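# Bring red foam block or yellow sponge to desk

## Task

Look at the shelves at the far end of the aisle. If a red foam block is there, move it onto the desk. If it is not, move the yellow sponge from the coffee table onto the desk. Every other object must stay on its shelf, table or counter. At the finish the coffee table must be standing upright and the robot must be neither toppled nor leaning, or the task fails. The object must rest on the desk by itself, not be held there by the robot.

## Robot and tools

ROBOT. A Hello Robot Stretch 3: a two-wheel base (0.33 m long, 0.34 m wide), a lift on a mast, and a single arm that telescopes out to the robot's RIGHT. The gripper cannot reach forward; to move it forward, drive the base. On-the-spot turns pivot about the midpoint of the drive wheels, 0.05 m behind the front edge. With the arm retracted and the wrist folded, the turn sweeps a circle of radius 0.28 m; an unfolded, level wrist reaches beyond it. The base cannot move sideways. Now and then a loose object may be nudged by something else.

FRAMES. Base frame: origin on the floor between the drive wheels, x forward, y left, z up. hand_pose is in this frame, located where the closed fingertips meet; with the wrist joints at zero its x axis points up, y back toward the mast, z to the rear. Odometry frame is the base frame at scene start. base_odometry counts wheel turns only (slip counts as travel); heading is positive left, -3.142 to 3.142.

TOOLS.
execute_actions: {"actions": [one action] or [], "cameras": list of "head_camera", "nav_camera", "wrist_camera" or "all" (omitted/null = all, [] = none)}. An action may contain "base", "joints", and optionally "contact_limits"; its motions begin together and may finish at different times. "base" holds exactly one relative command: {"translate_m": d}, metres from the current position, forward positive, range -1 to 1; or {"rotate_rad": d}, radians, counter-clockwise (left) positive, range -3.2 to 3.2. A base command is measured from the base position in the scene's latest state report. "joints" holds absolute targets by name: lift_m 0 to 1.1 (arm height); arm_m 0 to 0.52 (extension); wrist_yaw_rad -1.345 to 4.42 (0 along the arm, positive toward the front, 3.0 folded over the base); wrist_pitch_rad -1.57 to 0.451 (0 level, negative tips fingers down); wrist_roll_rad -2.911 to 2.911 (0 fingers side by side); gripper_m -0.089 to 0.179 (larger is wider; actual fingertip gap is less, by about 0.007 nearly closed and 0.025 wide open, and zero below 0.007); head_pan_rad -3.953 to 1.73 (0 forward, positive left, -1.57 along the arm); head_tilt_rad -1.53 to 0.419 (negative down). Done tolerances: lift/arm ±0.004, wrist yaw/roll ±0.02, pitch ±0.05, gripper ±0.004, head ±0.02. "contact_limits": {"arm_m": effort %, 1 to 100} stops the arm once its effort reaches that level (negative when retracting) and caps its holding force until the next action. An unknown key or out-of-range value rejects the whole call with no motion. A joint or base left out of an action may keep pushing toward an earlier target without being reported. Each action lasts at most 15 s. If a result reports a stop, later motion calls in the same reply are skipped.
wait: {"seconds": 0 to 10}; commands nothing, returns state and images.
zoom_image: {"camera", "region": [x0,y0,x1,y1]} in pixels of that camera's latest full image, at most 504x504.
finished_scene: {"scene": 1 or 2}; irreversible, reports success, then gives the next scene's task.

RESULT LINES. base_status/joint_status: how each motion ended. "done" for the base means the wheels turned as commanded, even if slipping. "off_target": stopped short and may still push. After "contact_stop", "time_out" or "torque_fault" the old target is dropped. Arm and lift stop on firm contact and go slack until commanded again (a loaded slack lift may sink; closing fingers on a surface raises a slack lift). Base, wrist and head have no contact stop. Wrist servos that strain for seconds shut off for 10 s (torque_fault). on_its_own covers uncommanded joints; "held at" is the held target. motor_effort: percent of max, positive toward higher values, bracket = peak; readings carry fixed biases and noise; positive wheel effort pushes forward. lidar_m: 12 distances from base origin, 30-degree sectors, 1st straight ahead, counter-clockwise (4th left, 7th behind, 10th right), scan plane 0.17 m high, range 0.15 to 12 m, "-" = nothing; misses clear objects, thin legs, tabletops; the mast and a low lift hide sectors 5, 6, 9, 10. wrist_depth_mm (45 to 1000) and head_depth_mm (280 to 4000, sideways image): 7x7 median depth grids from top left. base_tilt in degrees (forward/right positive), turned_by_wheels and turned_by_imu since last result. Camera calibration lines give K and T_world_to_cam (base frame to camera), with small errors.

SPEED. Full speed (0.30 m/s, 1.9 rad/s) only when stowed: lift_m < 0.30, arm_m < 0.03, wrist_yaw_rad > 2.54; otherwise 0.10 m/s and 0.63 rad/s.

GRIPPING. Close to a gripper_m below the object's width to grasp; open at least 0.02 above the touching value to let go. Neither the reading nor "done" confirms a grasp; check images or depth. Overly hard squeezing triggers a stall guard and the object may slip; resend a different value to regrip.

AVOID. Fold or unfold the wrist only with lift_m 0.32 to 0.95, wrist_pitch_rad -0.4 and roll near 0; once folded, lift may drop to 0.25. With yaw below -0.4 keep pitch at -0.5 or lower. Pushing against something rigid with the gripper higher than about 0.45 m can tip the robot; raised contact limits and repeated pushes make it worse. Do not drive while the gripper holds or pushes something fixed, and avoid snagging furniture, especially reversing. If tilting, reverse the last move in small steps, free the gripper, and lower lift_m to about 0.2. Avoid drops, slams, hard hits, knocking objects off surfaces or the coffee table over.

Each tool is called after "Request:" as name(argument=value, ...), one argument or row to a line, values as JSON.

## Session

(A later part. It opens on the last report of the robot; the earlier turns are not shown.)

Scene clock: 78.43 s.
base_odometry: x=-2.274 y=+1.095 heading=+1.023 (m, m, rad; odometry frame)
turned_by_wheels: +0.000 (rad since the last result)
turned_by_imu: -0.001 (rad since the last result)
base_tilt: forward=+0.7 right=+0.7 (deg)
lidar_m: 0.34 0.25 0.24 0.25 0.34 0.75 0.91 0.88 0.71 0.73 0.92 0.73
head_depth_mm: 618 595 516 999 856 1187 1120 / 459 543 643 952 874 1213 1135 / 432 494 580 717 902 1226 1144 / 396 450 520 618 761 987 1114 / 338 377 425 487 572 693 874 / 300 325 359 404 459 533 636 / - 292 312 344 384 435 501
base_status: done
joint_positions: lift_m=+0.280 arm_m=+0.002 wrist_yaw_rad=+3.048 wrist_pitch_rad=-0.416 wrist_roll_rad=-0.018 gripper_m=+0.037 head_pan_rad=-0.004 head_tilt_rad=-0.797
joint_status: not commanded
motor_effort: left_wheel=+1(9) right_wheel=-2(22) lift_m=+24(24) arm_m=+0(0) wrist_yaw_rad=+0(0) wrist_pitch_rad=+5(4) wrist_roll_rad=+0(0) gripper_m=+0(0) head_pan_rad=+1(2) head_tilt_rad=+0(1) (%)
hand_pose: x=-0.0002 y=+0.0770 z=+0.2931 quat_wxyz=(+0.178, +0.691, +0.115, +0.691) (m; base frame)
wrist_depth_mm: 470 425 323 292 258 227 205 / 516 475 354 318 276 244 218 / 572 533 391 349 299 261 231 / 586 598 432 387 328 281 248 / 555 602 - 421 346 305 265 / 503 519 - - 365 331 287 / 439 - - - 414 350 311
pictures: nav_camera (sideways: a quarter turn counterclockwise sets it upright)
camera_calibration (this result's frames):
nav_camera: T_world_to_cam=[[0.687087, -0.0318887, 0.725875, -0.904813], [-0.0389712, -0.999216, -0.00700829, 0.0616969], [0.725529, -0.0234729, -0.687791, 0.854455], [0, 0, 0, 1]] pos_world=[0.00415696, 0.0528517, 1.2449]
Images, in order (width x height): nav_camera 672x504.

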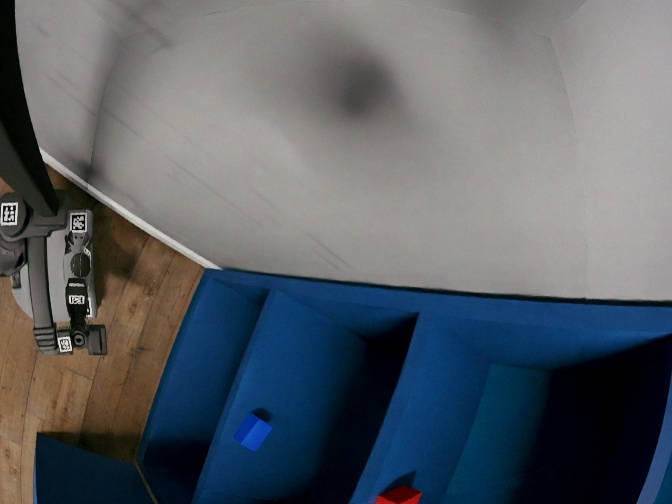

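Request:
execute_actions(
  actions=[
    {"base":{"translate_m":-0.15}},
  ],
  cameras=[],
)

Request:
execute_actions(
  actions=[
    {"base":{"rotate_rad":-0.7}},
  ],
  cameras=["nav_camera"],
)

Scene clock: 83.63 s.
base_odometry: x=-2.352 y=+0.967 heading=+1.023 (m, m, rad; odometry frame)
turned_by_wheels: +0.000 (rad since the last result)
turned_by_imu: +0.001 (rad since the last result)
base_tilt: forward=+0.9 right=+0.7 (deg)
lidar_m: 0.44 0.33 0.31 0.33 0.45 0.91 0.80 0.73 0.65 0.65 0.83 1.01
head_depth_mm: 767 617 1149 1003 1300 1234 1136 / 665 649 1046 1010 1357 1264 1139 / 572 649 790 965 1297 1293 1139 / 533 604 699 832 1021 1228 1152 / 455 507 572 656 771 934 1098 / 398 436 483 543 618 719 858 / 353 383 419 463 516 585 673
base_status: done
joint_positions: lift_m=+0.280 arm_m=+0.002 wrist_yaw_rad=+3.048 wrist_pitch_rad=-0.416 wrist_roll_rad=-0.018 gripper_m=+0.037 head_pan_rad=-0.004 head_tilt_rad=-0.797
joint_status: not commanded
motor_effort: left_wheel=+1(7) right_wheel=-2(10) lift_m=+24(24) arm_m=-1(0) wrist_yaw_rad=+0(0) wrist_pitch_rad=+5(5) wrist_roll_rad=+0(0) gripper_m=+0(1) head_pan_rad=+1(2) head_tilt_rad=-1(1) (%)
hand_pose: x=-0.0002 y=+0.0770 z=+0.2931 quat_wxyz=(+0.178, +0.691, +0.115, +0.691) (m; base frame)
wrist_depth_mm: 546 468 411 375 327 291 262 / 631 523 453 405 351 309 277 / 707 589 494 444 380 333 295 / 600 605 549 488 416 360 316 / 487 559 - 514 437 387 339 / 466 518 - - 452 412 364 / 442 - - - 443 433 383
pictures: none
No camera images: the call's "cameras" was empty. Leave "cameras" out to get every camera's image.

Scene clock: 85.20 s.
base_odometry: x=-2.352 y=+0.967 heading=+0.323 (m, m, rad; odometry frame)
turned_by_wheels: -0.700 (rad since the last result)
turned_by_imu: -0.706 (rad since the last result)
base_tilt: forward=+0.7 right=+0.8 (deg)
lidar_m: 1.05 0.55 0.35 0.32 0.32 0.39 0.64 0.92 0.73 1.16 0.65 0.78
head_depth_mm: 805 669 1182 1030 1375 1282 1138 / 814 650 1219 1038 1386 1290 1142 / 825 655 1207 1015 1399 1292 1143 / 836 611 1199 988 1381 1291 1151 / 848 619 1177 1026 1388 1281 1150 / 857 624 1184 1034 1360 1280 1157 / 845 629 1159 1038 990 1118 1026
base_status: done
joint_positions: lift_m=+0.280 arm_m=+0.002 wrist_yaw_rad=+3.048 wrist_pitch_rad=-0.416 wrist_roll_rad=-0.018 gripper_m=+0.037 head_pan_rad=-0.004 head_tilt_rad=-0.797
joint_status: not commanded
motor_effort: left_wheel=+1(8) right_wheel=-2(10) lift_m=+25(24) arm_m=+0(0) wrist_yaw_rad=+0(0) wrist_pitch_rad=+4(5) wrist_roll_rad=+0(0) gripper_m=+0(0) head_pan_rad=+1(1) head_tilt_rad=-1(1) (%)
hand_pose: x=-0.0002 y=+0.0770 z=+0.2931 quat_wxyz=(+0.178, +0.691, +0.115, +0.691) (m; base frame)
wrist_depth_mm: 288 298 319 332 354 372 397 / 310 322 344 364 386 411 440 / 337 349 382 398 425 457 496 / 367 387 420 441 473 517 563 / 402 430 - 490 524 569 587 / 431 453 - - 516 516 522 / 442 - - - 439 438 444
pictures: nav_camera (sideways: a quarter turn counterclockwise sets it upright)
camera_calibration (this result's frames):
nav_camera: T_world_to_cam=[[0.687087, -0.0318889, 0.725875, -0.904813], [-0.0389714, -0.999216, -0.00700829, 0.0616969], [0.725529, -0.023473, -0.687791, 0.854455], [0, 0, 0, 1]] pos_world=[0.00415697, 0.0528517, 1.2449]
Images, in order (width x height): nav_camera 672x504.

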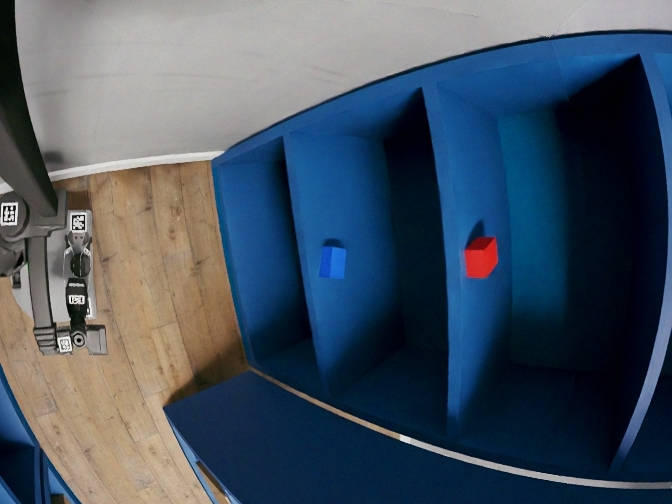

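Request:
execute_actions(
  actions=[
    {"base":{"translate_m":0.2}},
  ],
  cameras=[],
)

Request:
execute_actions(
  actions=[
    {"base":{"rotate_rad":1.6},"joints":{"head_pan_rad":-1.57,"head_tilt_rad":-0.5,"lift_m":0.95}},
  ],
)

Scene clock: 92.50 s.
base_odometry: x=-2.163 y=+1.030 heading=+0.324 (m, m, rad; odometry frame)
turned_by_wheels: +0.000 (rad since the last result)
turned_by_imu: +0.000 (rad since the last result)
base_tilt: forward=+0.7 right=+0.7 (deg)
lidar_m: 0.86 0.52 0.38 0.35 0.35 0.43 0.72 0.93 0.85 0.60 0.60 0.67
head_depth_mm: 763 595 502 1002 874 1228 1138 / 753 601 495 1009 877 1219 1137 / 748 606 493 1012 845 1210 1145 / 740 612 469 1021 838 1203 1152 / 733 618 475 1028 872 1184 1139 / 729 624 489 1007 879 1179 1140 / 715 630 494 993 880 929 1078
base_status: done
joint_positions: lift_m=+0.280 arm_m=+0.002 wrist_yaw_rad=+3.048 wrist_pitch_rad=-0.416 wrist_roll_rad=-0.018 gripper_m=+0.037 head_pan_rad=-0.004 head_tilt_rad=-0.797
joint_status: not commanded
motor_effort: left_wheel=+1(9) right_wheel=-2(6) lift_m=+25(24) arm_m=+0(0) wrist_yaw_rad=+0(0) wrist_pitch_rad=+5(5) wrist_roll_rad=+0(0) gripper_m=+0(0) head_pan_rad=+2(1) head_tilt_rad=-1(1) (%)
hand_pose: x=-0.0002 y=+0.0770 z=+0.2931 quat_wxyz=(+0.178, +0.691, +0.115, +0.691) (m; base frame)
wrist_depth_mm: 315 326 351 367 386 409 407 / 340 351 381 398 422 452 435 / 366 385 419 437 470 499 472 / 403 426 461 484 520 549 539 / 439 465 - 529 571 572 505 / 469 489 - - 511 519 450 / 439 - - - 441 444 430
pictures: none
No camera images: the call's "cameras" was empty. Leave "cameras" out to get every camera's image.

Scene clock: 99.43 s.
base_odometry: x=-2.163 y=+1.030 heading=+1.923 (m, m, rad; odometry frame)
turned_by_wheels: +1.600 (rad since the last result)
turned_by_imu: +1.620 (rad since the last result)
base_tilt: forward=+0.7 right=+0.7 (deg)
lidar_m: 0.35 0.35 0.44 0.77 0.89 0.85 0.60 0.60 0.67 0.86 0.50 0.38
head_depth_mm: 741 817 845 582 500 - - / 731 804 849 586 1005 952 - / 723 791 839 564 500 956 - / 716 780 828 531 497 962 - / 705 772 826 600 488 968 - / 698 762 816 606 490 916 783 / 690 753 804 609 477 921 770
base_status: done
joint_positions: lift_m=+0.950 arm_m=+0.002 wrist_yaw_rad=+3.048 wrist_pitch_rad=-0.416 wrist_roll_rad=-0.018 gripper_m=+0.037 head_pan_rad=-1.563 head_tilt_rad=-0.507
joint_status: all done
motor_effort: left_wheel=-1(5) right_wheel=+1(9) lift_m=+30(33) arm_m=+0(0) wrist_yaw_rad=+1(0) wrist_pitch_rad=+5(5) wrist_roll_rad=+0(0) gripper_m=-1(0) head_pan_rad=-1(29) head_tilt_rad=+2(17) (%)
hand_pose: x=-0.0002 y=+0.0770 z=+0.9628 quat_wxyz=(+0.178, +0.691, +0.115, +0.691) (m; base frame)
wrist_depth_mm: 643 657 684 711 690 494 359 / 841 - - - 767 506 366 / 815 - - - 818 515 367 / 795 988 - - 874 524 373 / 835 - - - 780 529 378 / 981 - - - 764 544 383 / - - - - - 523 389
pictures: head_camera (sideways: a quarter turn clockwise sets it upright), nav_camera (sideways: a quarter turn counterclockwise sets it upright), wrist_camera
camera_calibration (this result's frames):
head_camera: T_world_to_cam=[[0.00871107, 0.505579, -0.862736, 1.14578], [0.999306, 0.0268493, 0.0258242, -0.032801], [0.03622, -0.862362, -0.504994, 0.615304], [0, 0, 0, 1]] pos_world=[0.000510979, -0.0477855, 1.30008]
nav_camera: T_world_to_cam=[[-0.0255171, -0.451363, 0.891975, -1.11702], [-0.999584, 0.0235469, -0.0166801, 0.0801527], [-0.0134744, -0.89203, -0.451776, 0.551915], [0, 0, 0, 1]] pos_world=[0.0590531, -0.0137436, 1.24703]
wrist_camera: T_world_to_cam=[[0.999363, -0.0264736, 0.0239331, -0.0171107], [0.00469085, -0.567359, -0.823457, 0.868515], [0.0353786, 0.823045, -0.566874, 0.645463], [0, 0, 0, 1]] pos_world=[-0.00980982, -0.038938, 1.08149]
Images, in order (width x height): head_camera 896x504, nav_camera 672x504, wrist_camera 644x364.

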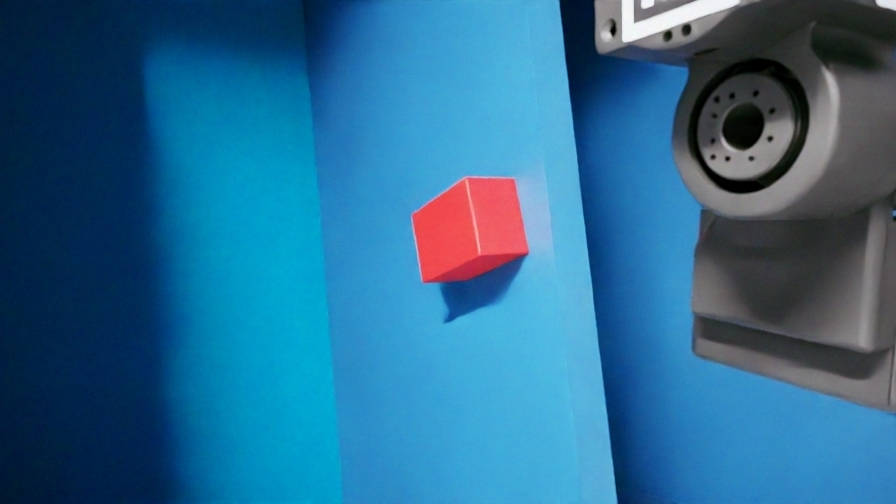

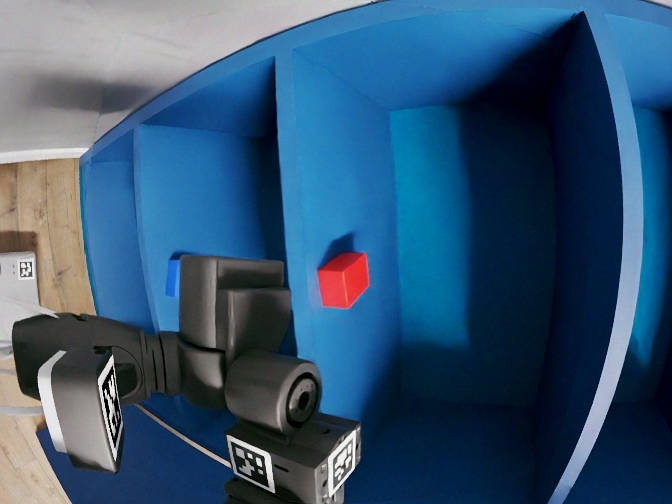

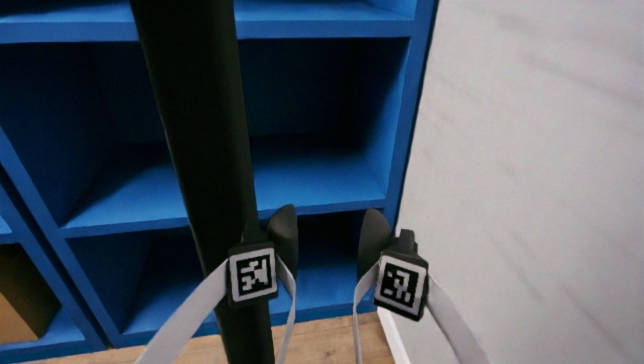

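Request:
execute_actions(
  actions=[
    {"base":{"translate_m":-0.15},"joints":{"wrist_yaw_rad":1.6,"gripper_m":0.12}},
  ],
  cameras=[],
)

Request:
execute_actions(
  actions=[
    {"joints":{"lift_m":1.0,"wrist_pitch_rad":0}},
  ],
  cameras=[],
)

Request:
execute_actions(
  actions=[
    {"joints":{"wrist_yaw_rad":0.5}},
  ],
)

Scene clock: 109.50 s.
base_odometry: x=-2.111 y=+0.889 heading=+1.923 (m, m, rad; odometry frame)
turned_by_wheels: +0.000 (rad since the last result)
turned_by_imu: +0.001 (rad since the last result)
base_tilt: forward=+0.7 right=+0.7 (deg)
lidar_m: 0.50 0.50 0.63 1.08 0.75 0.80 0.45 0.45 0.56 0.88 0.74 0.54
head_depth_mm: 760 821 815 582 931 - - / 750 822 857 584 1042 - - / 744 812 862 590 1013 - - / 733 801 846 595 1022 905 776 / 723 791 840 598 508 915 750 / 716 782 833 542 505 917 802 / 705 772 825 582 495 922 -
base_status: done
joint_positions: lift_m=+0.950 arm_m=+0.002 wrist_yaw_rad=+1.603 wrist_pitch_rad=-0.416 wrist_roll_rad=-0.018 gripper_m=+0.120 head_pan_rad=-1.563 head_tilt_rad=-0.507
joint_status: all done
motor_effort: left_wheel=+0(5) right_wheel=+1(2) lift_m=+30(30) arm_m=+0(1) wrist_yaw_rad=-1(2) wrist_pitch_rad=+4(5) wrist_roll_rad=+0(0) gripper_m=+0(83) head_pan_rad=-2(2) head_tilt_rad=+2(3) (%)
hand_pose: x=+0.2031 y=-0.1397 z=+0.9628 quat_wxyz=(+0.590, +0.595, -0.371, +0.401) (m; base frame)
wrist_depth_mm: 387 392 395 403 407 407 368 / 420 428 431 437 442 434 337 / 460 469 479 481 489 452 434 / 511 517 529 534 541 498 491 / 574 569 590 597 616 540 559 / 648 635 665 685 689 615 639 / 732 757 769 799 774 574 597
pictures: none
No camera images: the call's "cameras" was empty. Leave "cameras" out to get every camera's image.

Scene clock: 110.80 s.
base_odometry: x=-2.111 y=+0.889 heading=+1.923 (m, m, rad; odometry frame)
turned_by_wheels: +0.000 (rad since the last result)
turned_by_imu: +0.000 (rad since the last result)
base_tilt: forward=+0.7 right=+0.7 (deg)
lidar_m: 0.50 0.50 0.63 1.09 0.74 0.80 0.45 0.45 0.57 0.87 0.74 0.54
head_depth_mm: 761 820 813 608 - - 804 / 748 824 854 585 - - - / 741 812 861 590 - - - / 733 802 849 596 1019 920 - / 724 791 836 599 508 912 - / 715 781 833 541 502 941 - / 708 772 824 583 493 - -
base_status: not commanded
joint_positions: lift_m=+1.000 arm_m=+0.002 wrist_yaw_rad=+1.603 wrist_pitch_rad=-0.021 wrist_roll_rad=-0.018 gripper_m=+0.120 head_pan_rad=-1.563 head_tilt_rad=-0.507
joint_status: all done
motor_effort: left_wheel=-1(1) right_wheel=+1(1) lift_m=+28(33) arm_m=+0(0) wrist_yaw_rad=-2(2) wrist_pitch_rad=+6(6) wrist_roll_rad=+0(0) gripper_m=+0(0) head_pan_rad=-2(2) head_tilt_rad=+2(2) (%)
hand_pose: x=+0.2342 y=-0.1386 z=+1.1089 quat_wxyz=(+0.502, +0.508, -0.482, +0.507) (m; base frame)
wrist_depth_mm: 396 400 412 413 424 426 382 / 410 414 422 429 440 439 398 / 423 431 437 441 449 448 414 / 434 442 446 457 461 441 424 / 445 451 466 476 482 439 438 / 457 461 483 488 495 412 387 / 476 488 497 508 517 475 307
pictures: none
No camera images: the call's "cameras" was empty. Leave "cameras" out to get every camera's image.

Scene clock: 112.33 s.
base_odometry: x=-2.111 y=+0.889 heading=+1.923 (m, m, rad; odometry frame)
turned_by_wheels: +0.000 (rad since the last result)
turned_by_imu: +0.000 (rad since the last result)
base_tilt: forward=+0.7 right=+0.7 (deg)
lidar_m: 0.50 0.50 0.63 1.09 0.75 0.80 0.45 0.45 0.56 0.88 0.74 0.54
head_depth_mm: 760 822 813 609 - - - / 752 825 857 586 - - - / 743 812 859 591 - - - / 735 803 847 - - - 751 / 724 792 839 - - 864 746 / 717 780 836 542 501 914 766 / 708 772 825 609 494 919 769
base_status: not commanded
joint_positions: lift_m=+1.000 arm_m=+0.002 wrist_yaw_rad=+0.503 wrist_pitch_rad=-0.021 wrist_roll_rad=-0.018 gripper_m=+0.120 head_pan_rad=-1.563 head_tilt_rad=-0.507
joint_status: all done
motor_effort: left_wheel=-1(1) right_wheel=+1(1) lift_m=+29(30) arm_m=+0(0) wrist_yaw_rad=-1(1) wrist_pitch_rad=+6(6) wrist_roll_rad=+0(0) gripper_m=+0(1) head_pan_rad=-2(2) head_tilt_rad=+2(1) (%)
hand_pose: x=+0.1017 y=-0.3708 z=+1.1089 quat_wxyz=(+0.693, +0.182, -0.676, +0.170) (m; base frame)
wrist_depth_mm: 381 480 662 673 604 540 496 / 388 494 681 691 620 558 503 / 397 502 699 709 631 564 514 / 401 511 706 722 650 580 529 / 405 483 514 532 550 574 528 / 391 365 356 291 352 411 388 / 424 499 285 265 281 272 292
pictures: head_camera (sideways: a quarter turn clockwise sets it upright), nav_camera (sideways: a quarter turn counterclockwise sets it upright), wrist_camera
camera_calibration (this result's frames):
head_camera: T_world_to_cam=[[0.00871119, 0.505579, -0.862736, 1.14578], [0.999306, 0.026849, 0.0258242, -0.032801], [0.0362198, -0.862362, -0.504994, 0.615304], [0, 0, 0, 1]] pos_world=[0.000510968, -0.0477855, 1.30008]
nav_camera: T_world_to_cam=[[-0.0255172, -0.451363, 0.891975, -1.11702], [-0.999584, 0.0235471, -0.0166801, 0.0801527], [-0.0134746, -0.892029, -0.451776, 0.551915], [0, 0, 0, 1]] pos_world=[0.0590531, -0.0137436, 1.24703]
wrist_camera: T_world_to_cam=[[-0.84851, -0.526997, 0.0480068, -0.15864], [-0.14901, 0.150897, -0.977254, 1.18685], [0.507766, -0.836364, -0.206565, 0.0303449], [0, 0, 0, 1]] pos_world=[0.0268366, -0.237315, 1.17374]
Images, in order (width x height): head_camera 896x504, nav_camera 672x504, wrist_camera 644x364.

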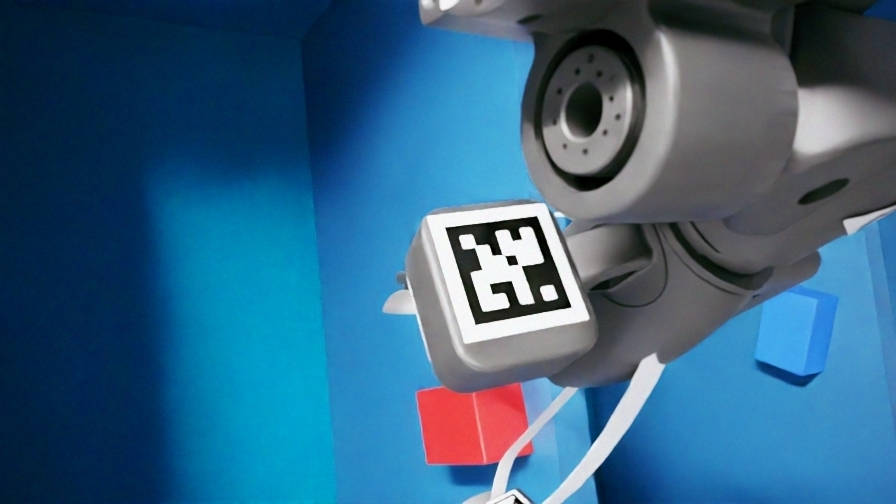

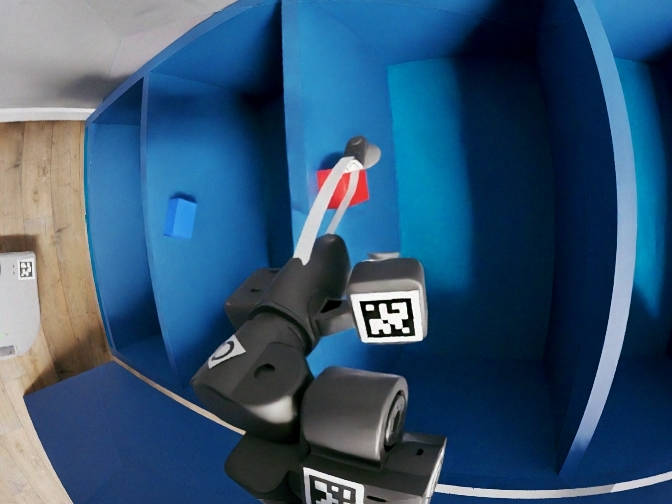

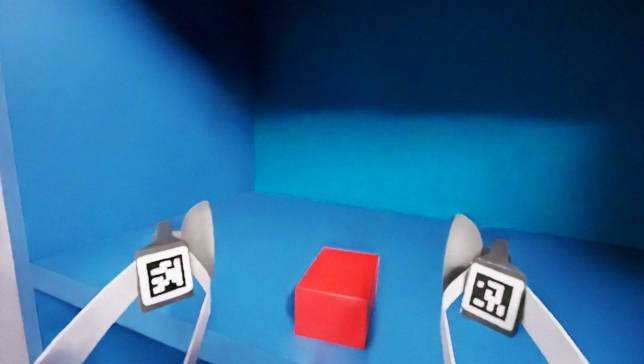

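Request:
execute_actions(
  actions=[
    {"joints":{"lift_m":0.9}},
  ],
  cameras=["wrist_camera"],
)

Request:
execute_actions(
  actions=[
    {"base":{"translate_m":0.04},"joints":{"arm_m":0.08}},
  ],
  cameras=["wrist_camera","nav_camera"],
)

Scene clock: 116.90 s.
base_odometry: x=-2.111 y=+0.889 heading=+1.923 (m, m, rad; odometry frame)
turned_by_wheels: +0.000 (rad since the last result)
turned_by_imu: +0.000 (rad since the last result)
base_tilt: forward=+0.8 right=+0.7 (deg)
lidar_m: 0.50 0.50 0.63 1.09 0.75 0.80 0.45 0.45 0.57 0.87 0.74 0.54
head_depth_mm: 758 821 816 580 940 920 - / 752 823 857 586 1040 898 - / 742 811 862 590 1016 901 - / 733 802 849 596 1018 - - / 723 791 838 600 1023 - 739 / 716 780 834 542 506 916 765 / 706 771 828 583 494 896 769
base_status: not commanded
joint_positions: lift_m=+0.900 arm_m=+0.002 wrist_yaw_rad=+0.502 wrist_pitch_rad=-0.020 wrist_roll_rad=-0.018 gripper_m=+0.120 head_pan_rad=-1.563 head_tilt_rad=-0.507
joint_status: all done
motor_effort: left_wheel=+0(1) right_wheel=+1(1) lift_m=+18(21) arm_m=+0(1) wrist_yaw_rad=-1(2) wrist_pitch_rad=+6(6) wrist_roll_rad=+0(0) gripper_m=+0(1) head_pan_rad=-2(1) head_tilt_rad=+2(2) (%)
hand_pose: x=+0.1017 y=-0.3708 z=+1.0097 quat_wxyz=(+0.693, +0.181, -0.677, +0.170) (m; base frame)
wrist_depth_mm: 382 480 661 679 604 545 497 / 386 492 691 685 621 553 508 / 395 500 692 723 640 566 519 / 370 390 414 250 455 492 508 / 397 308 255 239 246 279 264 / 422 491 768 238 202 185 176 / 427 551 776 781 699 638 164
pictures: wrist_camera
camera_calibration (this result's frames):
wrist_camera: T_world_to_cam=[[-0.848623, -0.526812, 0.0480468, -0.153883], [-0.148628, 0.150277, -0.977408, 1.08974], [0.50769, -0.836592, -0.205827, 0.00900117], [0, 0, 0, 1]] pos_world=[0.0268074, -0.2373, 1.07437]
Images, in order (width x height): wrist_camera 644x364.

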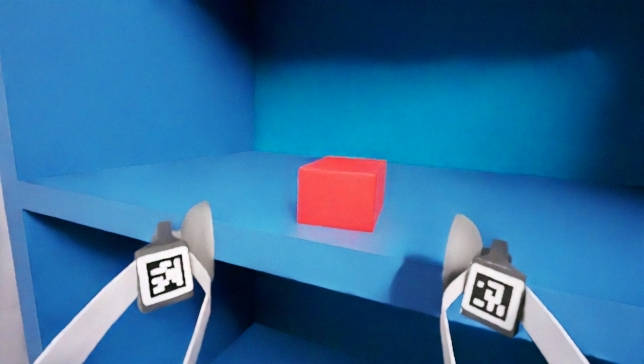

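Scene clock: 118.73 s.
base_odometry: x=-2.125 y=+0.927 heading=+1.923 (m, m, rad; odometry frame)
turned_by_wheels: +0.000 (rad since the last result)
turned_by_imu: +0.000 (rad since the last result)
base_tilt: forward=+0.7 right=+0.7 (deg)
lidar_m: 0.46 0.46 0.58 1.05 0.77 0.81 0.49 0.49 0.60 0.87 0.67 0.50
head_depth_mm: 755 829 844 582 507 - 1124 / 747 817 854 585 500 - 951 / 739 807 853 592 501 - 744 / 728 795 843 624 - - 749 / 721 787 833 573 504 887 750 / 710 775 831 539 497 911 766 / 704 767 818 610 495 921 770
base_status: done
joint_positions: lift_m=+0.900 arm_m=+0.080 wrist_yaw_rad=+0.502 wrist_pitch_rad=-0.020 wrist_roll_rad=-0.018 gripper_m=+0.120 head_pan_rad=-1.563 head_tilt_rad=-0.507
joint_status: all done
motor_effort: left_wheel=-1(3) right_wheel=+1(6) lift_m=+19(18) arm_m=+3(3) wrist_yaw_rad=+0(1) wrist_pitch_rad=+6(6) wrist_roll_rad=+0(0) gripper_m=+0(0) head_pan_rad=-3(2) head_tilt_rad=+2(2) (%)
hand_pose: x=+0.1015 y=-0.4489 z=+1.0097 quat_wxyz=(+0.693, +0.181, -0.677, +0.170) (m; base frame)
wrist_depth_mm: 365 451 626 584 526 475 435 / 369 465 641 602 531 485 444 / 370 470 658 618 558 489 449 / 357 387 414 198 460 485 449 / 218 241 232 160 225 279 264 / 359 182 161 159 157 184 175 / 376 485 152 135 127 123 132
pictures: nav_camera (sideways: a quarter turn counterclockwise sets it upright), wrist_camera
camera_calibration (this result's frames):
nav_camera: T_world_to_cam=[[-0.0255386, -0.451362, 0.891975, -1.11702], [-0.999582, 0.0235945, -0.0166801, 0.0801527], [-0.013517, -0.892029, -0.451776, 0.551915], [0, 0, 0, 1]] pos_world=[0.0590525, -0.0137462, 1.24703]
wrist_camera: T_world_to_cam=[[-0.848995, -0.526212, 0.0480468, -0.194842], [-0.148522, 0.150382, -0.977408, 1.10149], [0.507098, -0.836951, -0.205827, -0.056336], [0, 0, 0, 1]] pos_world=[0.0267433, -0.315322, 1.07437]
Images, in order (width x height): nav_camera 672x504, wrist_camera 644x364.

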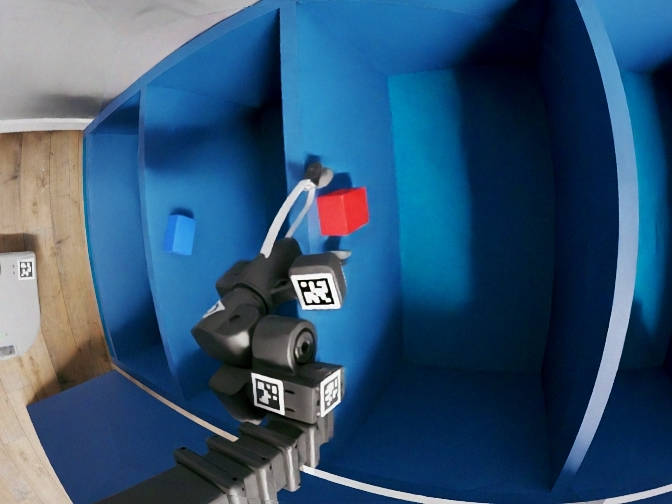

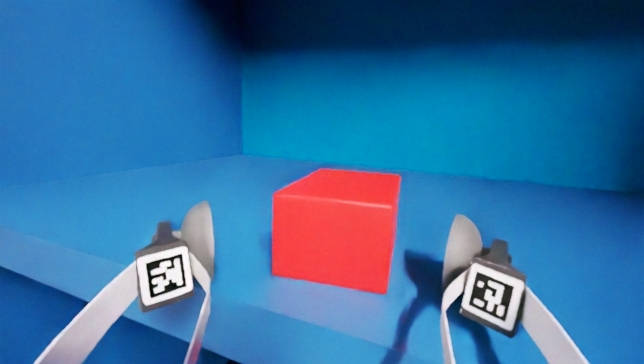

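A bit more.

Request:
execute_actions(
  actions=[
    {"base":{"translate_m":0.03},"joints":{"arm_m":0.14}},
  ],
  cameras=["wrist_camera"],
)

Request:
execute_actions(
  actions=[
    {"joints":{"gripper_m":0.02}},
  ],
  cameras=[],
)

Request:
execute_actions(
  actions=[
    {"joints":{"lift_m":0.94}},
  ],
  cameras=[],
)

Request:
execute_actions(
  actions=[
    {"joints":{"arm_m":0.0,"wrist_yaw_rad":1.57}},
  ],
  cameras=["wrist_camera","nav_camera"],
)

Scene clock: 123.33 s.
base_odometry: x=-2.135 y=+0.955 heading=+1.923 (m, m, rad; odometry frame)
turned_by_wheels: +0.000 (rad since the last result)
turned_by_imu: +0.000 (rad since the last result)
base_tilt: forward=+0.8 right=+0.8 (deg)
lidar_m: 0.43 0.43 0.54 0.97 0.79 0.81 0.52 0.52 0.62 0.87 0.63 0.47
head_depth_mm: 750 824 841 609 - 848 787 / 741 815 854 630 - 852 773 / 731 802 853 590 - 843 776 / 725 796 838 655 - 884 743 / 716 781 829 535 1027 913 753 / 707 772 828 619 509 912 764 / 698 763 816 612 493 920 769
base_status: done
joint_positions: lift_m=+0.900 arm_m=+0.140 wrist_yaw_rad=+0.502 wrist_pitch_rad=-0.020 wrist_roll_rad=-0.018 gripper_m=+0.120 head_pan_rad=-1.563 head_tilt_rad=-0.507
joint_status: all done
motor_effort: left_wheel=-1(2) right_wheel=+1(6) lift_m=+18(18) arm_m=+4(1) wrist_yaw_rad=-1(1) wrist_pitch_rad=+6(6) wrist_roll_rad=+0(0) gripper_m=+0(0) head_pan_rad=-2(2) head_tilt_rad=+2(2) (%)
hand_pose: x=+0.1015 y=-0.5089 z=+1.0098 quat_wxyz=(+0.693, +0.181, -0.677, +0.170) (m; base frame)
wrist_depth_mm: 346 429 559 518 468 417 381 / 352 439 571 532 470 431 391 / 356 445 597 548 484 441 398 / 338 389 411 433 460 433 404 / 217 241 116 108 123 280 263 / 154 165 98 90 86 184 175 / - 120 102 94 89 123 131
pictures: wrist_camera
camera_calibration (this result's frames):
wrist_camera: T_world_to_cam=[[-0.849045, -0.526129, 0.0480651, -0.226404], [-0.148361, 0.15012, -0.977473, 1.11051], [0.507061, -0.83705, -0.205515, -0.106895], [0, 0, 0, 1]] pos_world=[0.0267306, -0.375303, 1.0744]
Images, in order (width x height): wrist_camera 644x364.

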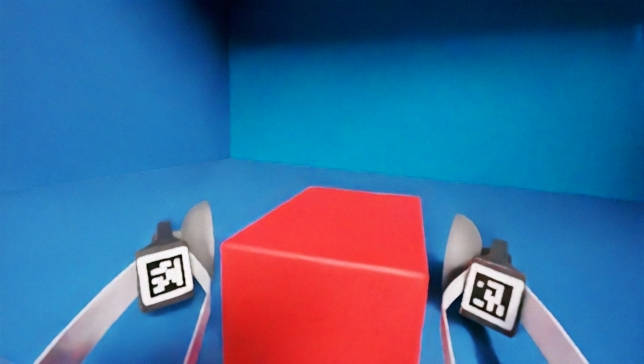

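Scene clock: 124.83 s.
base_odometry: x=-2.135 y=+0.955 heading=+1.923 (m, m, rad; odometry frame)
turned_by_wheels: +0.000 (rad since the last result)
turned_by_imu: +0.000 (rad since the last result)
base_tilt: forward=+0.7 right=+0.6 (deg)
lidar_m: 0.43 0.43 0.54 0.97 0.79 0.81 0.52 0.52 0.62 0.87 0.63 0.46
head_depth_mm: 751 825 845 609 - 848 786 / 742 815 855 629 - 851 771 / 734 803 847 590 - 845 775 / 724 792 838 654 - 886 743 / 716 781 831 524 1032 910 751 / 706 775 825 632 508 915 765 / 699 761 816 609 493 920 770
base_status: not commanded
joint_positions: lift_m=+0.900 arm_m=+0.140 wrist_yaw_rad=+0.500 wrist_pitch_rad=-0.020 wrist_roll_rad=-0.018 gripper_m=+0.021 head_pan_rad=-1.563 head_tilt_rad=-0.507
joint_status: all done
motor_effort: left_wheel=-1(1) right_wheel=+1(1) lift_m=+18(18) arm_m=+4(4) wrist_yaw_rad=+0(1) wrist_pitch_rad=+6(6) wrist_roll_rad=+0(0) gripper_m=-27(100) head_pan_rad=-2(3) head_tilt_rad=+2(2) (%)
hand_pose: x=+0.1012 y=-0.5091 z=+1.0098 quat_wxyz=(+0.693, +0.180, -0.677, +0.170) (m; base frame)
wrist_depth_mm: 349 430 563 515 466 420 382 / 353 439 569 530 474 429 390 / 357 447 594 542 490 438 399 / 338 388 411 432 461 434 401 / 218 225 106 108 121 257 264 / 154 160 98 91 87 173 175 / 122 121 103 94 90 128 131
pictures: none
No camera images: the call's "cameras" was empty. Leave "cameras" out to get every camera's image.

Scene clock: 126.00 s.
base_odometry: x=-2.135 y=+0.955 heading=+1.923 (m, m, rad; odometry frame)
turned_by_wheels: +0.000 (rad since the last result)
turned_by_imu: +0.000 (rad since the last result)
base_tilt: forward=+0.7 right=+0.7 (deg)
lidar_m: 0.43 0.43 0.54 0.97 0.79 0.81 0.52 0.52 0.62 0.87 0.63 0.47
head_depth_mm: 751 826 844 - - 892 788 / 741 812 853 - - 897 771 / 732 807 848 649 - 877 770 / 724 792 841 - - 906 745 / 715 780 832 476 1027 912 752 / 707 773 828 554 508 913 764 / 700 762 818 609 495 915 767
base_status: not commanded
joint_positions: lift_m=+0.940 arm_m=+0.140 wrist_yaw_rad=+0.500 wrist_pitch_rad=-0.020 wrist_roll_rad=-0.018 gripper_m=+0.028 head_pan_rad=-1.563 head_tilt_rad=-0.507
joint_status: all done
on_its_own: gripper_m is held at +0.026, not at your +0.020, by its stall guard, which is still easing
motor_effort: left_wheel=-1(1) right_wheel=+1(1) lift_m=+30(31) arm_m=+3(3) wrist_yaw_rad=+1(1) wrist_pitch_rad=+6(6) wrist_roll_rad=+0(0) gripper_m=-23(27) head_pan_rad=-2(1) head_tilt_rad=+2(2) (%)
hand_pose: x=+0.1012 y=-0.5091 z=+1.0491 quat_wxyz=(+0.693, +0.181, -0.677, +0.169) (m; base frame)
wrist_depth_mm: 346 426 564 514 469 420 381 / 353 438 574 534 475 432 392 / 357 447 590 541 488 434 397 / 364 449 575 541 497 447 412 / 322 331 106 108 121 378 390 / 226 231 98 91 87 256 259 / 180 179 103 94 90 189 193
pictures: none
No camera images: the call's "cameras" was empty. Leave "cameras" out to get every camera's image.

Scene clock: 128.27 s.
base_odometry: x=-2.135 y=+0.955 heading=+1.923 (m, m, rad; odometry frame)
turned_by_wheels: +0.000 (rad since the last result)
turned_by_imu: +0.000 (rad since the last result)
base_tilt: forward=+0.8 right=+0.7 (deg)
lidar_m: 0.43 0.43 0.54 0.97 0.79 0.81 0.52 0.52 0.62 0.87 0.63 0.47
head_depth_mm: 752 825 846 583 1039 - - / 742 815 854 586 1013 - - / 734 805 849 590 1014 - - / 725 793 837 595 504 906 748 / 717 783 832 600 507 908 768 / 707 772 828 605 508 942 - / 701 763 818 608 494 949 -
base_status: not commanded
joint_positions: lift_m=+0.940 arm_m=+0.002 wrist_yaw_rad=+1.568 wrist_pitch_rad=-0.020 wrist_roll_rad=-0.018 gripper_m=+0.037 head_pan_rad=-1.563 head_tilt_rad=-0.507
joint_status: all done
joint sent to its limit — the command would take arm_m past its lower limit, so that joint was sent only as far as its limit.
on_its_own: gripper_m is held at +0.036, not at your +0.020, by its stall guard, which is still easing
motor_effort: left_wheel=-1(1) right_wheel=+1(1) lift_m=+29(29) arm_m=-4(2) wrist_yaw_rad=+2(4) wrist_pitch_rad=+6(6) wrist_roll_rad=+0(0) gripper_m=-22(24) head_pan_rad=-2(2) head_tilt_rad=+2(2) (%)
hand_pose: x=+0.2343 y=-0.1477 z=+1.0491 quat_wxyz=(+0.511, +0.500, -0.491, +0.499) (m; base frame)
wrist_depth_mm: 328 334 342 351 359 369 327 / 337 343 355 360 371 378 335 / 345 356 363 372 381 387 349 / 358 369 376 380 391 402 361 / 366 378 106 108 122 397 366 / 380 383 98 91 87 382 288 / 394 406 103 94 90 418 402
pictures: nav_camera (sideways: a quarter turn counterclockwise sets it upright), wrist_camera
camera_calibration (this result's frames):
nav_camera: T_world_to_cam=[[-0.0255437, -0.45136, 0.891976, -1.11702], [-0.999582, 0.0236057, -0.0166802, 0.0801528], [-0.013527, -0.89203, -0.451774, 0.551913], [0, 0, 0, 1]] pos_world=[0.0590523, -0.0137469, 1.24703]
wrist_camera: T_world_to_cam=[[0.0504261, -0.997571, 0.0480489, -0.205891], [-0.203335, -0.057357, -0.977428, 1.09666], [0.97781, 0.0395178, -0.205734, 0.155575], [0, 0, 0, 1]] pos_world=[0.0812494, -0.148638, 1.11381]
Images, in order (width x height): nav_camera 672x504, wrist_camera 644x364.

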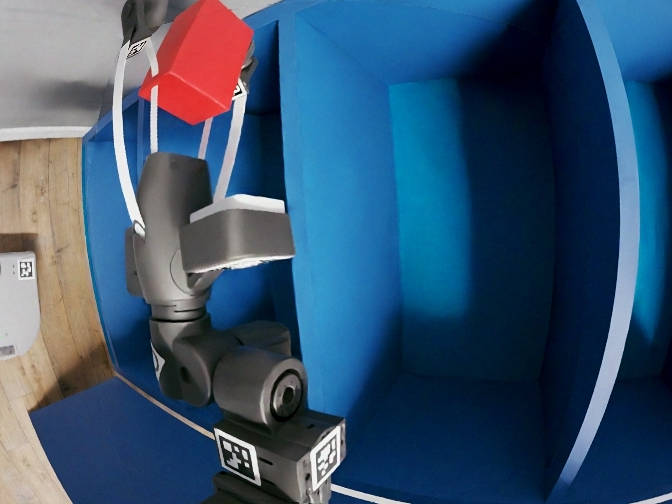

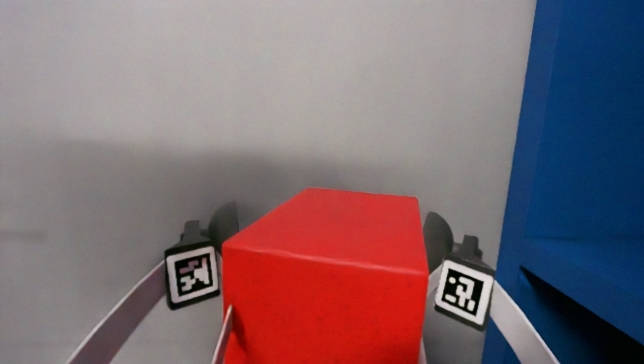

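Request:
execute_actions(
  actions=[
    {"base":{"translate_m":-0.08},"joints":{"wrist_yaw_rad":3.0,"wrist_pitch_rad":-0.4,"head_pan_rad":0,"head_tilt_rad":-0.8}},
  ],
  cameras=[],
)

Request:
execute_actions(
  actions=[
    {"base":{"rotate_rad":2.3},"joints":{"lift_m":0.6}},
  ],
  cameras=["nav_camera"],
)

Scene clock: 133.13 s.
base_odometry: x=-2.107 y=+0.880 heading=+1.923 (m, m, rad; odometry frame)
turned_by_wheels: +0.000 (rad since the last result)
turned_by_imu: +0.000 (rad since the last result)
base_tilt: forward=+0.8 right=+0.6 (deg)
lidar_m: 0.51 0.51 0.64 1.09 0.74 0.90 0.44 0.44 0.55 0.88 0.76 0.55
head_depth_mm: 443 512 606 744 962 1205 1132 / 435 503 593 724 931 1218 1145 / 429 494 581 707 904 1205 1143 / 423 486 569 690 874 1187 1150 / 416 477 557 675 848 1140 1160 / 411 469 547 658 821 1095 1162 / 405 462 537 644 800 1053 1164
base_status: done
joint_positions: lift_m=+0.940 arm_m=+0.002 wrist_yaw_rad=+2.997 wrist_pitch_rad=-0.416 wrist_roll_rad=-0.018 gripper_m=+0.040 head_pan_rad=-0.007 head_tilt_rad=-0.790
joint_status: all done
on_its_own: gripper_m is held at +0.039, not at your +0.020, by its stall guard, which is not easing now
motor_effort: left_wheel=+0(5) right_wheel=+2(4) lift_m=+30(30) arm_m=-4(4) wrist_yaw_rad=+2(2) wrist_pitch_rad=+5(5) wrist_roll_rad=+0(0) gripper_m=-20(21) head_pan_rad=+2(31) head_tilt_rad=-3(17) (%)
hand_pose: x=+0.0110 y=+0.0754 z=+0.9528 quat_wxyz=(+0.195, +0.694, +0.098, +0.686) (m; base frame)
wrist_depth_mm: 566 - 771 789 788 668 488 / 643 876 - - 966 680 500 / 662 911 - - 996 699 505 / 713 902 995 996 948 703 516 / 792 841 105 108 122 723 524 / 952 913 97 91 86 680 538 / - - 101 94 90 816 542
pictures: none
No camera images: the call's "cameras" was empty. Leave "cameras" out to get every camera's image.

Scene clock: 137.73 s.
base_odometry: x=-2.107 y=+0.880 heading=-2.060 (m, m, rad; odometry frame)
turned_by_wheels: +2.300 (rad since the last result)
turned_by_imu: +2.330 (rad since the last result)
base_tilt: forward=+0.8 right=+0.7 (deg)
lidar_m: 0.74 1.00 0.44 0.47 0.58 0.88 0.63 0.52 0.51 0.54 0.78 1.09
head_depth_mm: 822 653 1190 1011 1334 1239 1138 / 769 690 1163 1020 1389 1281 1143 / 678 760 940 1044 1373 1297 1148 / 657 760 914 1118 1418 1299 1153 / 823 1442 1259 1342 1486 1307 1153 / 879 1515 1278 1456 1512 1314 1159 / 869 1548 1370 1698 1528 1321 1161
base_status: done
joint_positions: lift_m=+0.600 arm_m=+0.002 wrist_yaw_rad=+2.998 wrist_pitch_rad=-0.418 wrist_roll_rad=-0.018 gripper_m=+0.040 head_pan_rad=-0.007 head_tilt_rad=-0.790
joint_status: all done
on_its_own: gripper_m is held at +0.039, not at your +0.020, by its stall guard, which is not easing now
motor_effort: left_wheel=-1(4) right_wheel=+1(7) lift_m=+18(17) arm_m=-4(4) wrist_yaw_rad=+2(3) wrist_pitch_rad=+5(5) wrist_roll_rad=+0(0) gripper_m=-21(20) head_pan_rad=+1(3) head_tilt_rad=-3(3) (%)
hand_pose: x=+0.0110 y=+0.0752 z=+0.6131 quat_wxyz=(+0.195, +0.694, +0.098, +0.686) (m; base frame)
wrist_depth_mm: 714 - 562 507 440 399 - / 663 664 621 552 479 444 - / 461 476 683 605 511 - - / 426 949 763 630 550 - - / 863 969 105 108 122 - - / 790 824 97 91 86 932 927 / 690 707 101 94 90 792 804
pictures: nav_camera (sideways: a quarter turn counterclockwise sets it upright)
camera_calibration (this result's frames):
nav_camera: T_world_to_cam=[[0.682116, -0.0338405, 0.730461, -0.910759], [-0.0418115, -0.999099, -0.00724163, 0.062018], [0.730048, -0.025602, -0.682916, 0.848088], [0, 0, 0, 1]] pos_world=[0.00469135, 0.0528544, 1.2449]
Images, in order (width x height): nav_camera 672x504.

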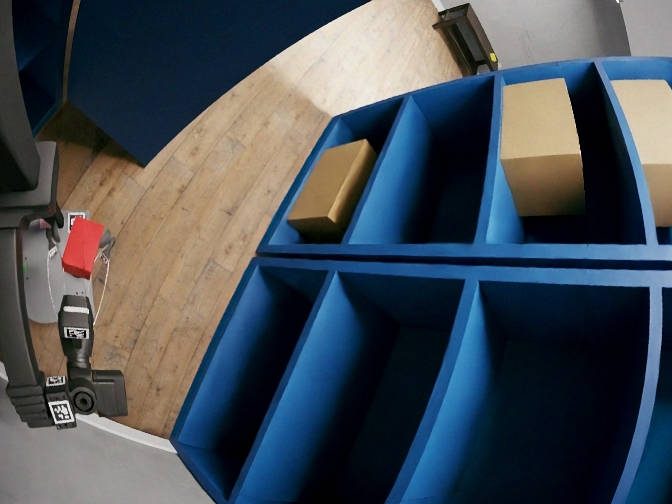

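Request:
execute_actions(
  actions=[
    {"base":{"translate_m":0.36}},
  ],
  cameras=[],
)

Request:
execute_actions(
  actions=[
    {"base":{"rotate_rad":0.8}},
  ],
  cameras=["nav_camera"],
)

Scene clock: 145.27 s.
base_odometry: x=-2.277 y=+0.562 heading=-2.060 (m, m, rad; odometry frame)
turned_by_wheels: +0.000 (rad since the last result)
turned_by_imu: -0.001 (rad since the last result)
base_tilt: forward=+0.7 right=+0.8 (deg)
lidar_m: 0.38 0.55 0.90 0.36 0.37 0.93 0.94 0.72 0.71 0.74 0.80 0.54
head_depth_mm: 446 544 476 417 859 748 1051 / 353 425 466 616 847 779 1089 / 307 354 422 519 683 879 1130 / 332 389 458 551 719 1136 1150 / 350 559 507 1030 914 1236 1156 / 733 633 548 1042 1103 1292 1158 / 650 641 1199 1051 1296 1323 1163
base_status: done
joint_positions: lift_m=+0.600 arm_m=+0.002 wrist_yaw_rad=+2.998 wrist_pitch_rad=-0.418 wrist_roll_rad=-0.018 gripper_m=+0.040 head_pan_rad=-0.007 head_tilt_rad=-0.790
joint_status: not commanded
on_its_own: gripper_m is held at +0.039, not at your +0.020, by its stall guard, which is not easing now
motor_effort: left_wheel=-1(4) right_wheel=+1(7) lift_m=+17(18) arm_m=-4(4) wrist_yaw_rad=+2(2) wrist_pitch_rad=+5(5) wrist_roll_rad=+0(0) gripper_m=-22(19) head_pan_rad=+2(3) head_tilt_rad=-3(3) (%)
hand_pose: x=+0.0109 y=+0.0752 z=+0.6131 quat_wxyz=(+0.195, +0.694, +0.098, +0.686) (m; base frame)
wrist_depth_mm: 513 - 496 584 - - - / 581 512 547 639 - - - / 637 570 467 897 - - - / 730 656 832 801 - - - / 893 780 105 108 122 - 964 / 814 873 97 91 86 943 783 / 753 775 101 94 90 786 700
pictures: none
No camera images: the call's "cameras" was empty. Leave "cameras" out to get every camera's image.

Scene clock: 147.50 s.
base_odometry: x=-2.277 y=+0.562 heading=-1.260 (m, m, rad; odometry frame)
turned_by_wheels: +0.800 (rad since the last result)
turned_by_imu: +0.810 (rad since the last result)
base_tilt: forward=+0.7 right=+0.7 (deg)
lidar_m: 0.85 0.59 0.36 0.57 1.16 0.78 0.71 0.71 0.80 0.79 0.38 0.41
head_depth_mm: 676 1182 1223 1007 898 1126 1056 / 832 1194 1236 1095 1251 1248 1140 / 3344 2529 1465 1640 1498 1291 1142 / 3574 2743 2179 1766 1493 1307 1152 / 3603 2807 2184 1775 1506 1308 1150 / 3525 2825 2202 1789 1507 1314 1156 / 3508 2858 2195 1437 1207 1137 1096
base_status: done
joint_positions: lift_m=+0.600 arm_m=+0.002 wrist_yaw_rad=+2.998 wrist_pitch_rad=-0.418 wrist_roll_rad=-0.018 gripper_m=+0.040 head_pan_rad=-0.007 head_tilt_rad=-0.790
joint_status: not commanded
on_its_own: gripper_m is held at +0.039, not at your +0.020, by its stall guard, which is not easing now
motor_effort: left_wheel=-1(3) right_wheel=+2(6) lift_m=+18(18) arm_m=-4(4) wrist_yaw_rad=+2(2) wrist_pitch_rad=+5(5) wrist_roll_rad=+0(0) gripper_m=-21(20) head_pan_rad=+3(2) head_tilt_rad=-3(3) (%)
hand_pose: x=+0.0109 y=+0.0752 z=+0.6131 quat_wxyz=(+0.195, +0.694, +0.098, +0.686) (m; base frame)
wrist_depth_mm: 975 - - 783 455 359 404 / 728 706 842 799 479 457 436 / - - - 928 496 456 489 / - - - 946 481 713 720 / 963 961 105 108 122 713 683 / 884 906 97 91 87 740 815 / 768 779 101 94 90 774 798
pictures: nav_camera (sideways: a quarter turn counterclockwise sets it upright)
camera_calibration (this result's frames):
nav_camera: T_world_to_cam=[[0.682221, -0.033841, 0.730363, -0.910631], [-0.0418123, -0.999099, -0.00723663, 0.0620115], [0.72995, -0.0256011, -0.683021, 0.848225], [0, 0, 0, 1]] pos_world=[0.00468315, 0.0528545, 1.2449]
Images, in order (width x height): nav_camera 672x504.

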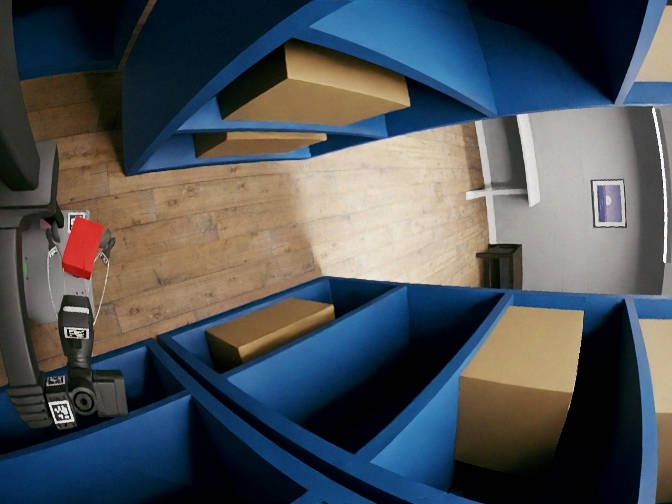

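Request:
execute_actions(
  actions=[
    {"base":{"rotate_rad":0.1}},
  ],
  cameras=[],
)

Request:
execute_actions(
  actions=[
    {"base":{"translate_m":0.5}},
  ],
  cameras=["nav_camera"],
)

Scene clock: 151.23 s.
base_odometry: x=-2.277 y=+0.562 heading=-1.160 (m, m, rad; odometry frame)
turned_by_wheels: +0.100 (rad since the last result)
turned_by_imu: +0.101 (rad since the last result)
base_tilt: forward=+0.7 right=+0.8 (deg)
lidar_m: 1.16 0.59 0.36 0.73 1.01 0.75 0.71 0.72 0.84 0.79 0.38 0.55
head_depth_mm: 850 1159 1222 1036 1099 1143 1106 / 3411 1233 1360 1593 1419 1292 1145 / 3516 2760 2151 1757 1496 1295 1147 / 3622 2782 2166 1771 1499 1304 1153 / 3546 2815 2174 1779 1519 1308 1160 / 3561 2809 2186 1603 1416 1265 1127 / 3597 1163 1219 1013 923 1072 878
base_status: done
joint_positions: lift_m=+0.600 arm_m=+0.002 wrist_yaw_rad=+2.998 wrist_pitch_rad=-0.418 wrist_roll_rad=-0.018 gripper_m=+0.040 head_pan_rad=-0.007 head_tilt_rad=-0.790
joint_status: not commanded
on_its_own: gripper_m is held at +0.039, not at your +0.020, by its stall guard, which is not easing now
motor_effort: left_wheel=-1(5) right_wheel=+2(6) lift_m=+18(18) arm_m=-4(4) wrist_yaw_rad=+3(3) wrist_pitch_rad=+5(5) wrist_roll_rad=+0(0) gripper_m=-20(19) head_pan_rad=+3(3) head_tilt_rad=-3(3) (%)
hand_pose: x=+0.0109 y=+0.0752 z=+0.6131 quat_wxyz=(+0.195, +0.694, +0.098, +0.686) (m; base frame)
wrist_depth_mm: - - - 966 555 339 401 / 733 810 834 841 560 368 413 / - - - - 583 420 437 / 999 - - - 548 434 667 / 941 988 105 108 121 745 615 / 904 912 97 91 87 704 675 / 771 775 101 94 90 714 749
pictures: none
No camera images: the call's "cameras" was empty. Leave "cameras" out to get every camera's image.

Scene clock: 157.47 s.
base_odometry: x=-2.077 y=+0.104 heading=-1.160 (m, m, rad; odometry frame)
turned_by_wheels: +0.000 (rad since the last result)
turned_by_imu: -0.001 (rad since the last result)
base_tilt: forward=+0.7 right=+0.8 (deg)
lidar_m: 2.99 0.50 0.35 0.33 0.38 1.28 1.20 1.16 0.37 0.32 0.32 0.42
head_depth_mm: 3122 2672 1944 916 917 1205 1035 / 2964 2705 2118 1754 1458 1266 1138 / 3259 2747 2130 1758 1493 1294 1143 / 3284 2790 2154 1773 1504 1299 1151 / 3193 2776 2186 1782 1507 1309 1156 / 3200 2825 2200 1788 1517 1289 1149 / 3168 2850 2207 1803 1135 1193 980
base_status: done
joint_positions: lift_m=+0.600 arm_m=+0.002 wrist_yaw_rad=+2.998 wrist_pitch_rad=-0.418 wrist_roll_rad=-0.018 gripper_m=+0.040 head_pan_rad=-0.007 head_tilt_rad=-0.790
joint_status: not commanded
on_its_own: gripper_m is held at +0.039, not at your +0.020, by its stall guard, which is not easing now
motor_effort: left_wheel=-1(3) right_wheel=+1(6) lift_m=+17(18) arm_m=-4(4) wrist_yaw_rad=+2(2) wrist_pitch_rad=+5(5) wrist_roll_rad=+0(0) gripper_m=-20(20) head_pan_rad=+2(3) head_tilt_rad=-3(3) (%)
hand_pose: x=+0.0109 y=+0.0752 z=+0.6131 quat_wxyz=(+0.195, +0.694, +0.098, +0.686) (m; base frame)
wrist_depth_mm: 348 - 332 344 362 375 604 / 340 422 361 374 394 415 613 / 356 437 396 413 429 459 494 / - 394 413 420 680 759 648 / 994 469 105 108 122 621 685 / 902 497 97 91 86 790 886 / 783 594 101 94 90 757 794
pictures: nav_camera (sideways: a quarter turn counterclockwise sets it upright)
camera_calibration (this result's frames):
nav_camera: T_world_to_cam=[[0.682259, -0.0338392, 0.730327, -0.910586], [-0.0418095, -0.999099, -0.00723484, 0.0620092], [0.729914, -0.0255986, -0.683059, 0.848274], [0, 0, 0, 1]] pos_world=[0.00468005, 0.0528545, 1.2449]
Images, in order (width x height): nav_camera 672x504.

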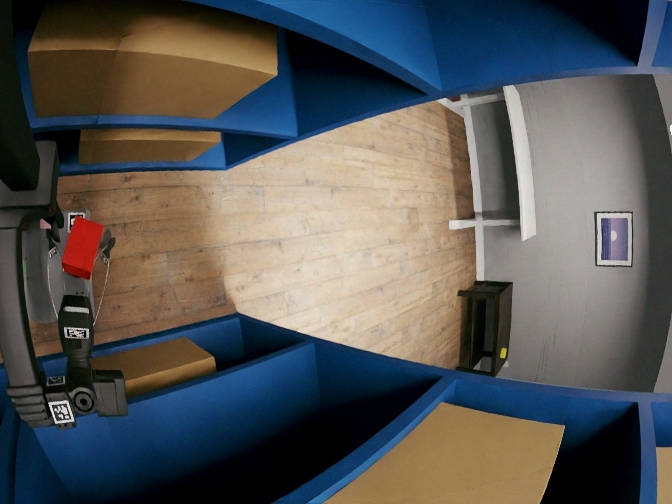

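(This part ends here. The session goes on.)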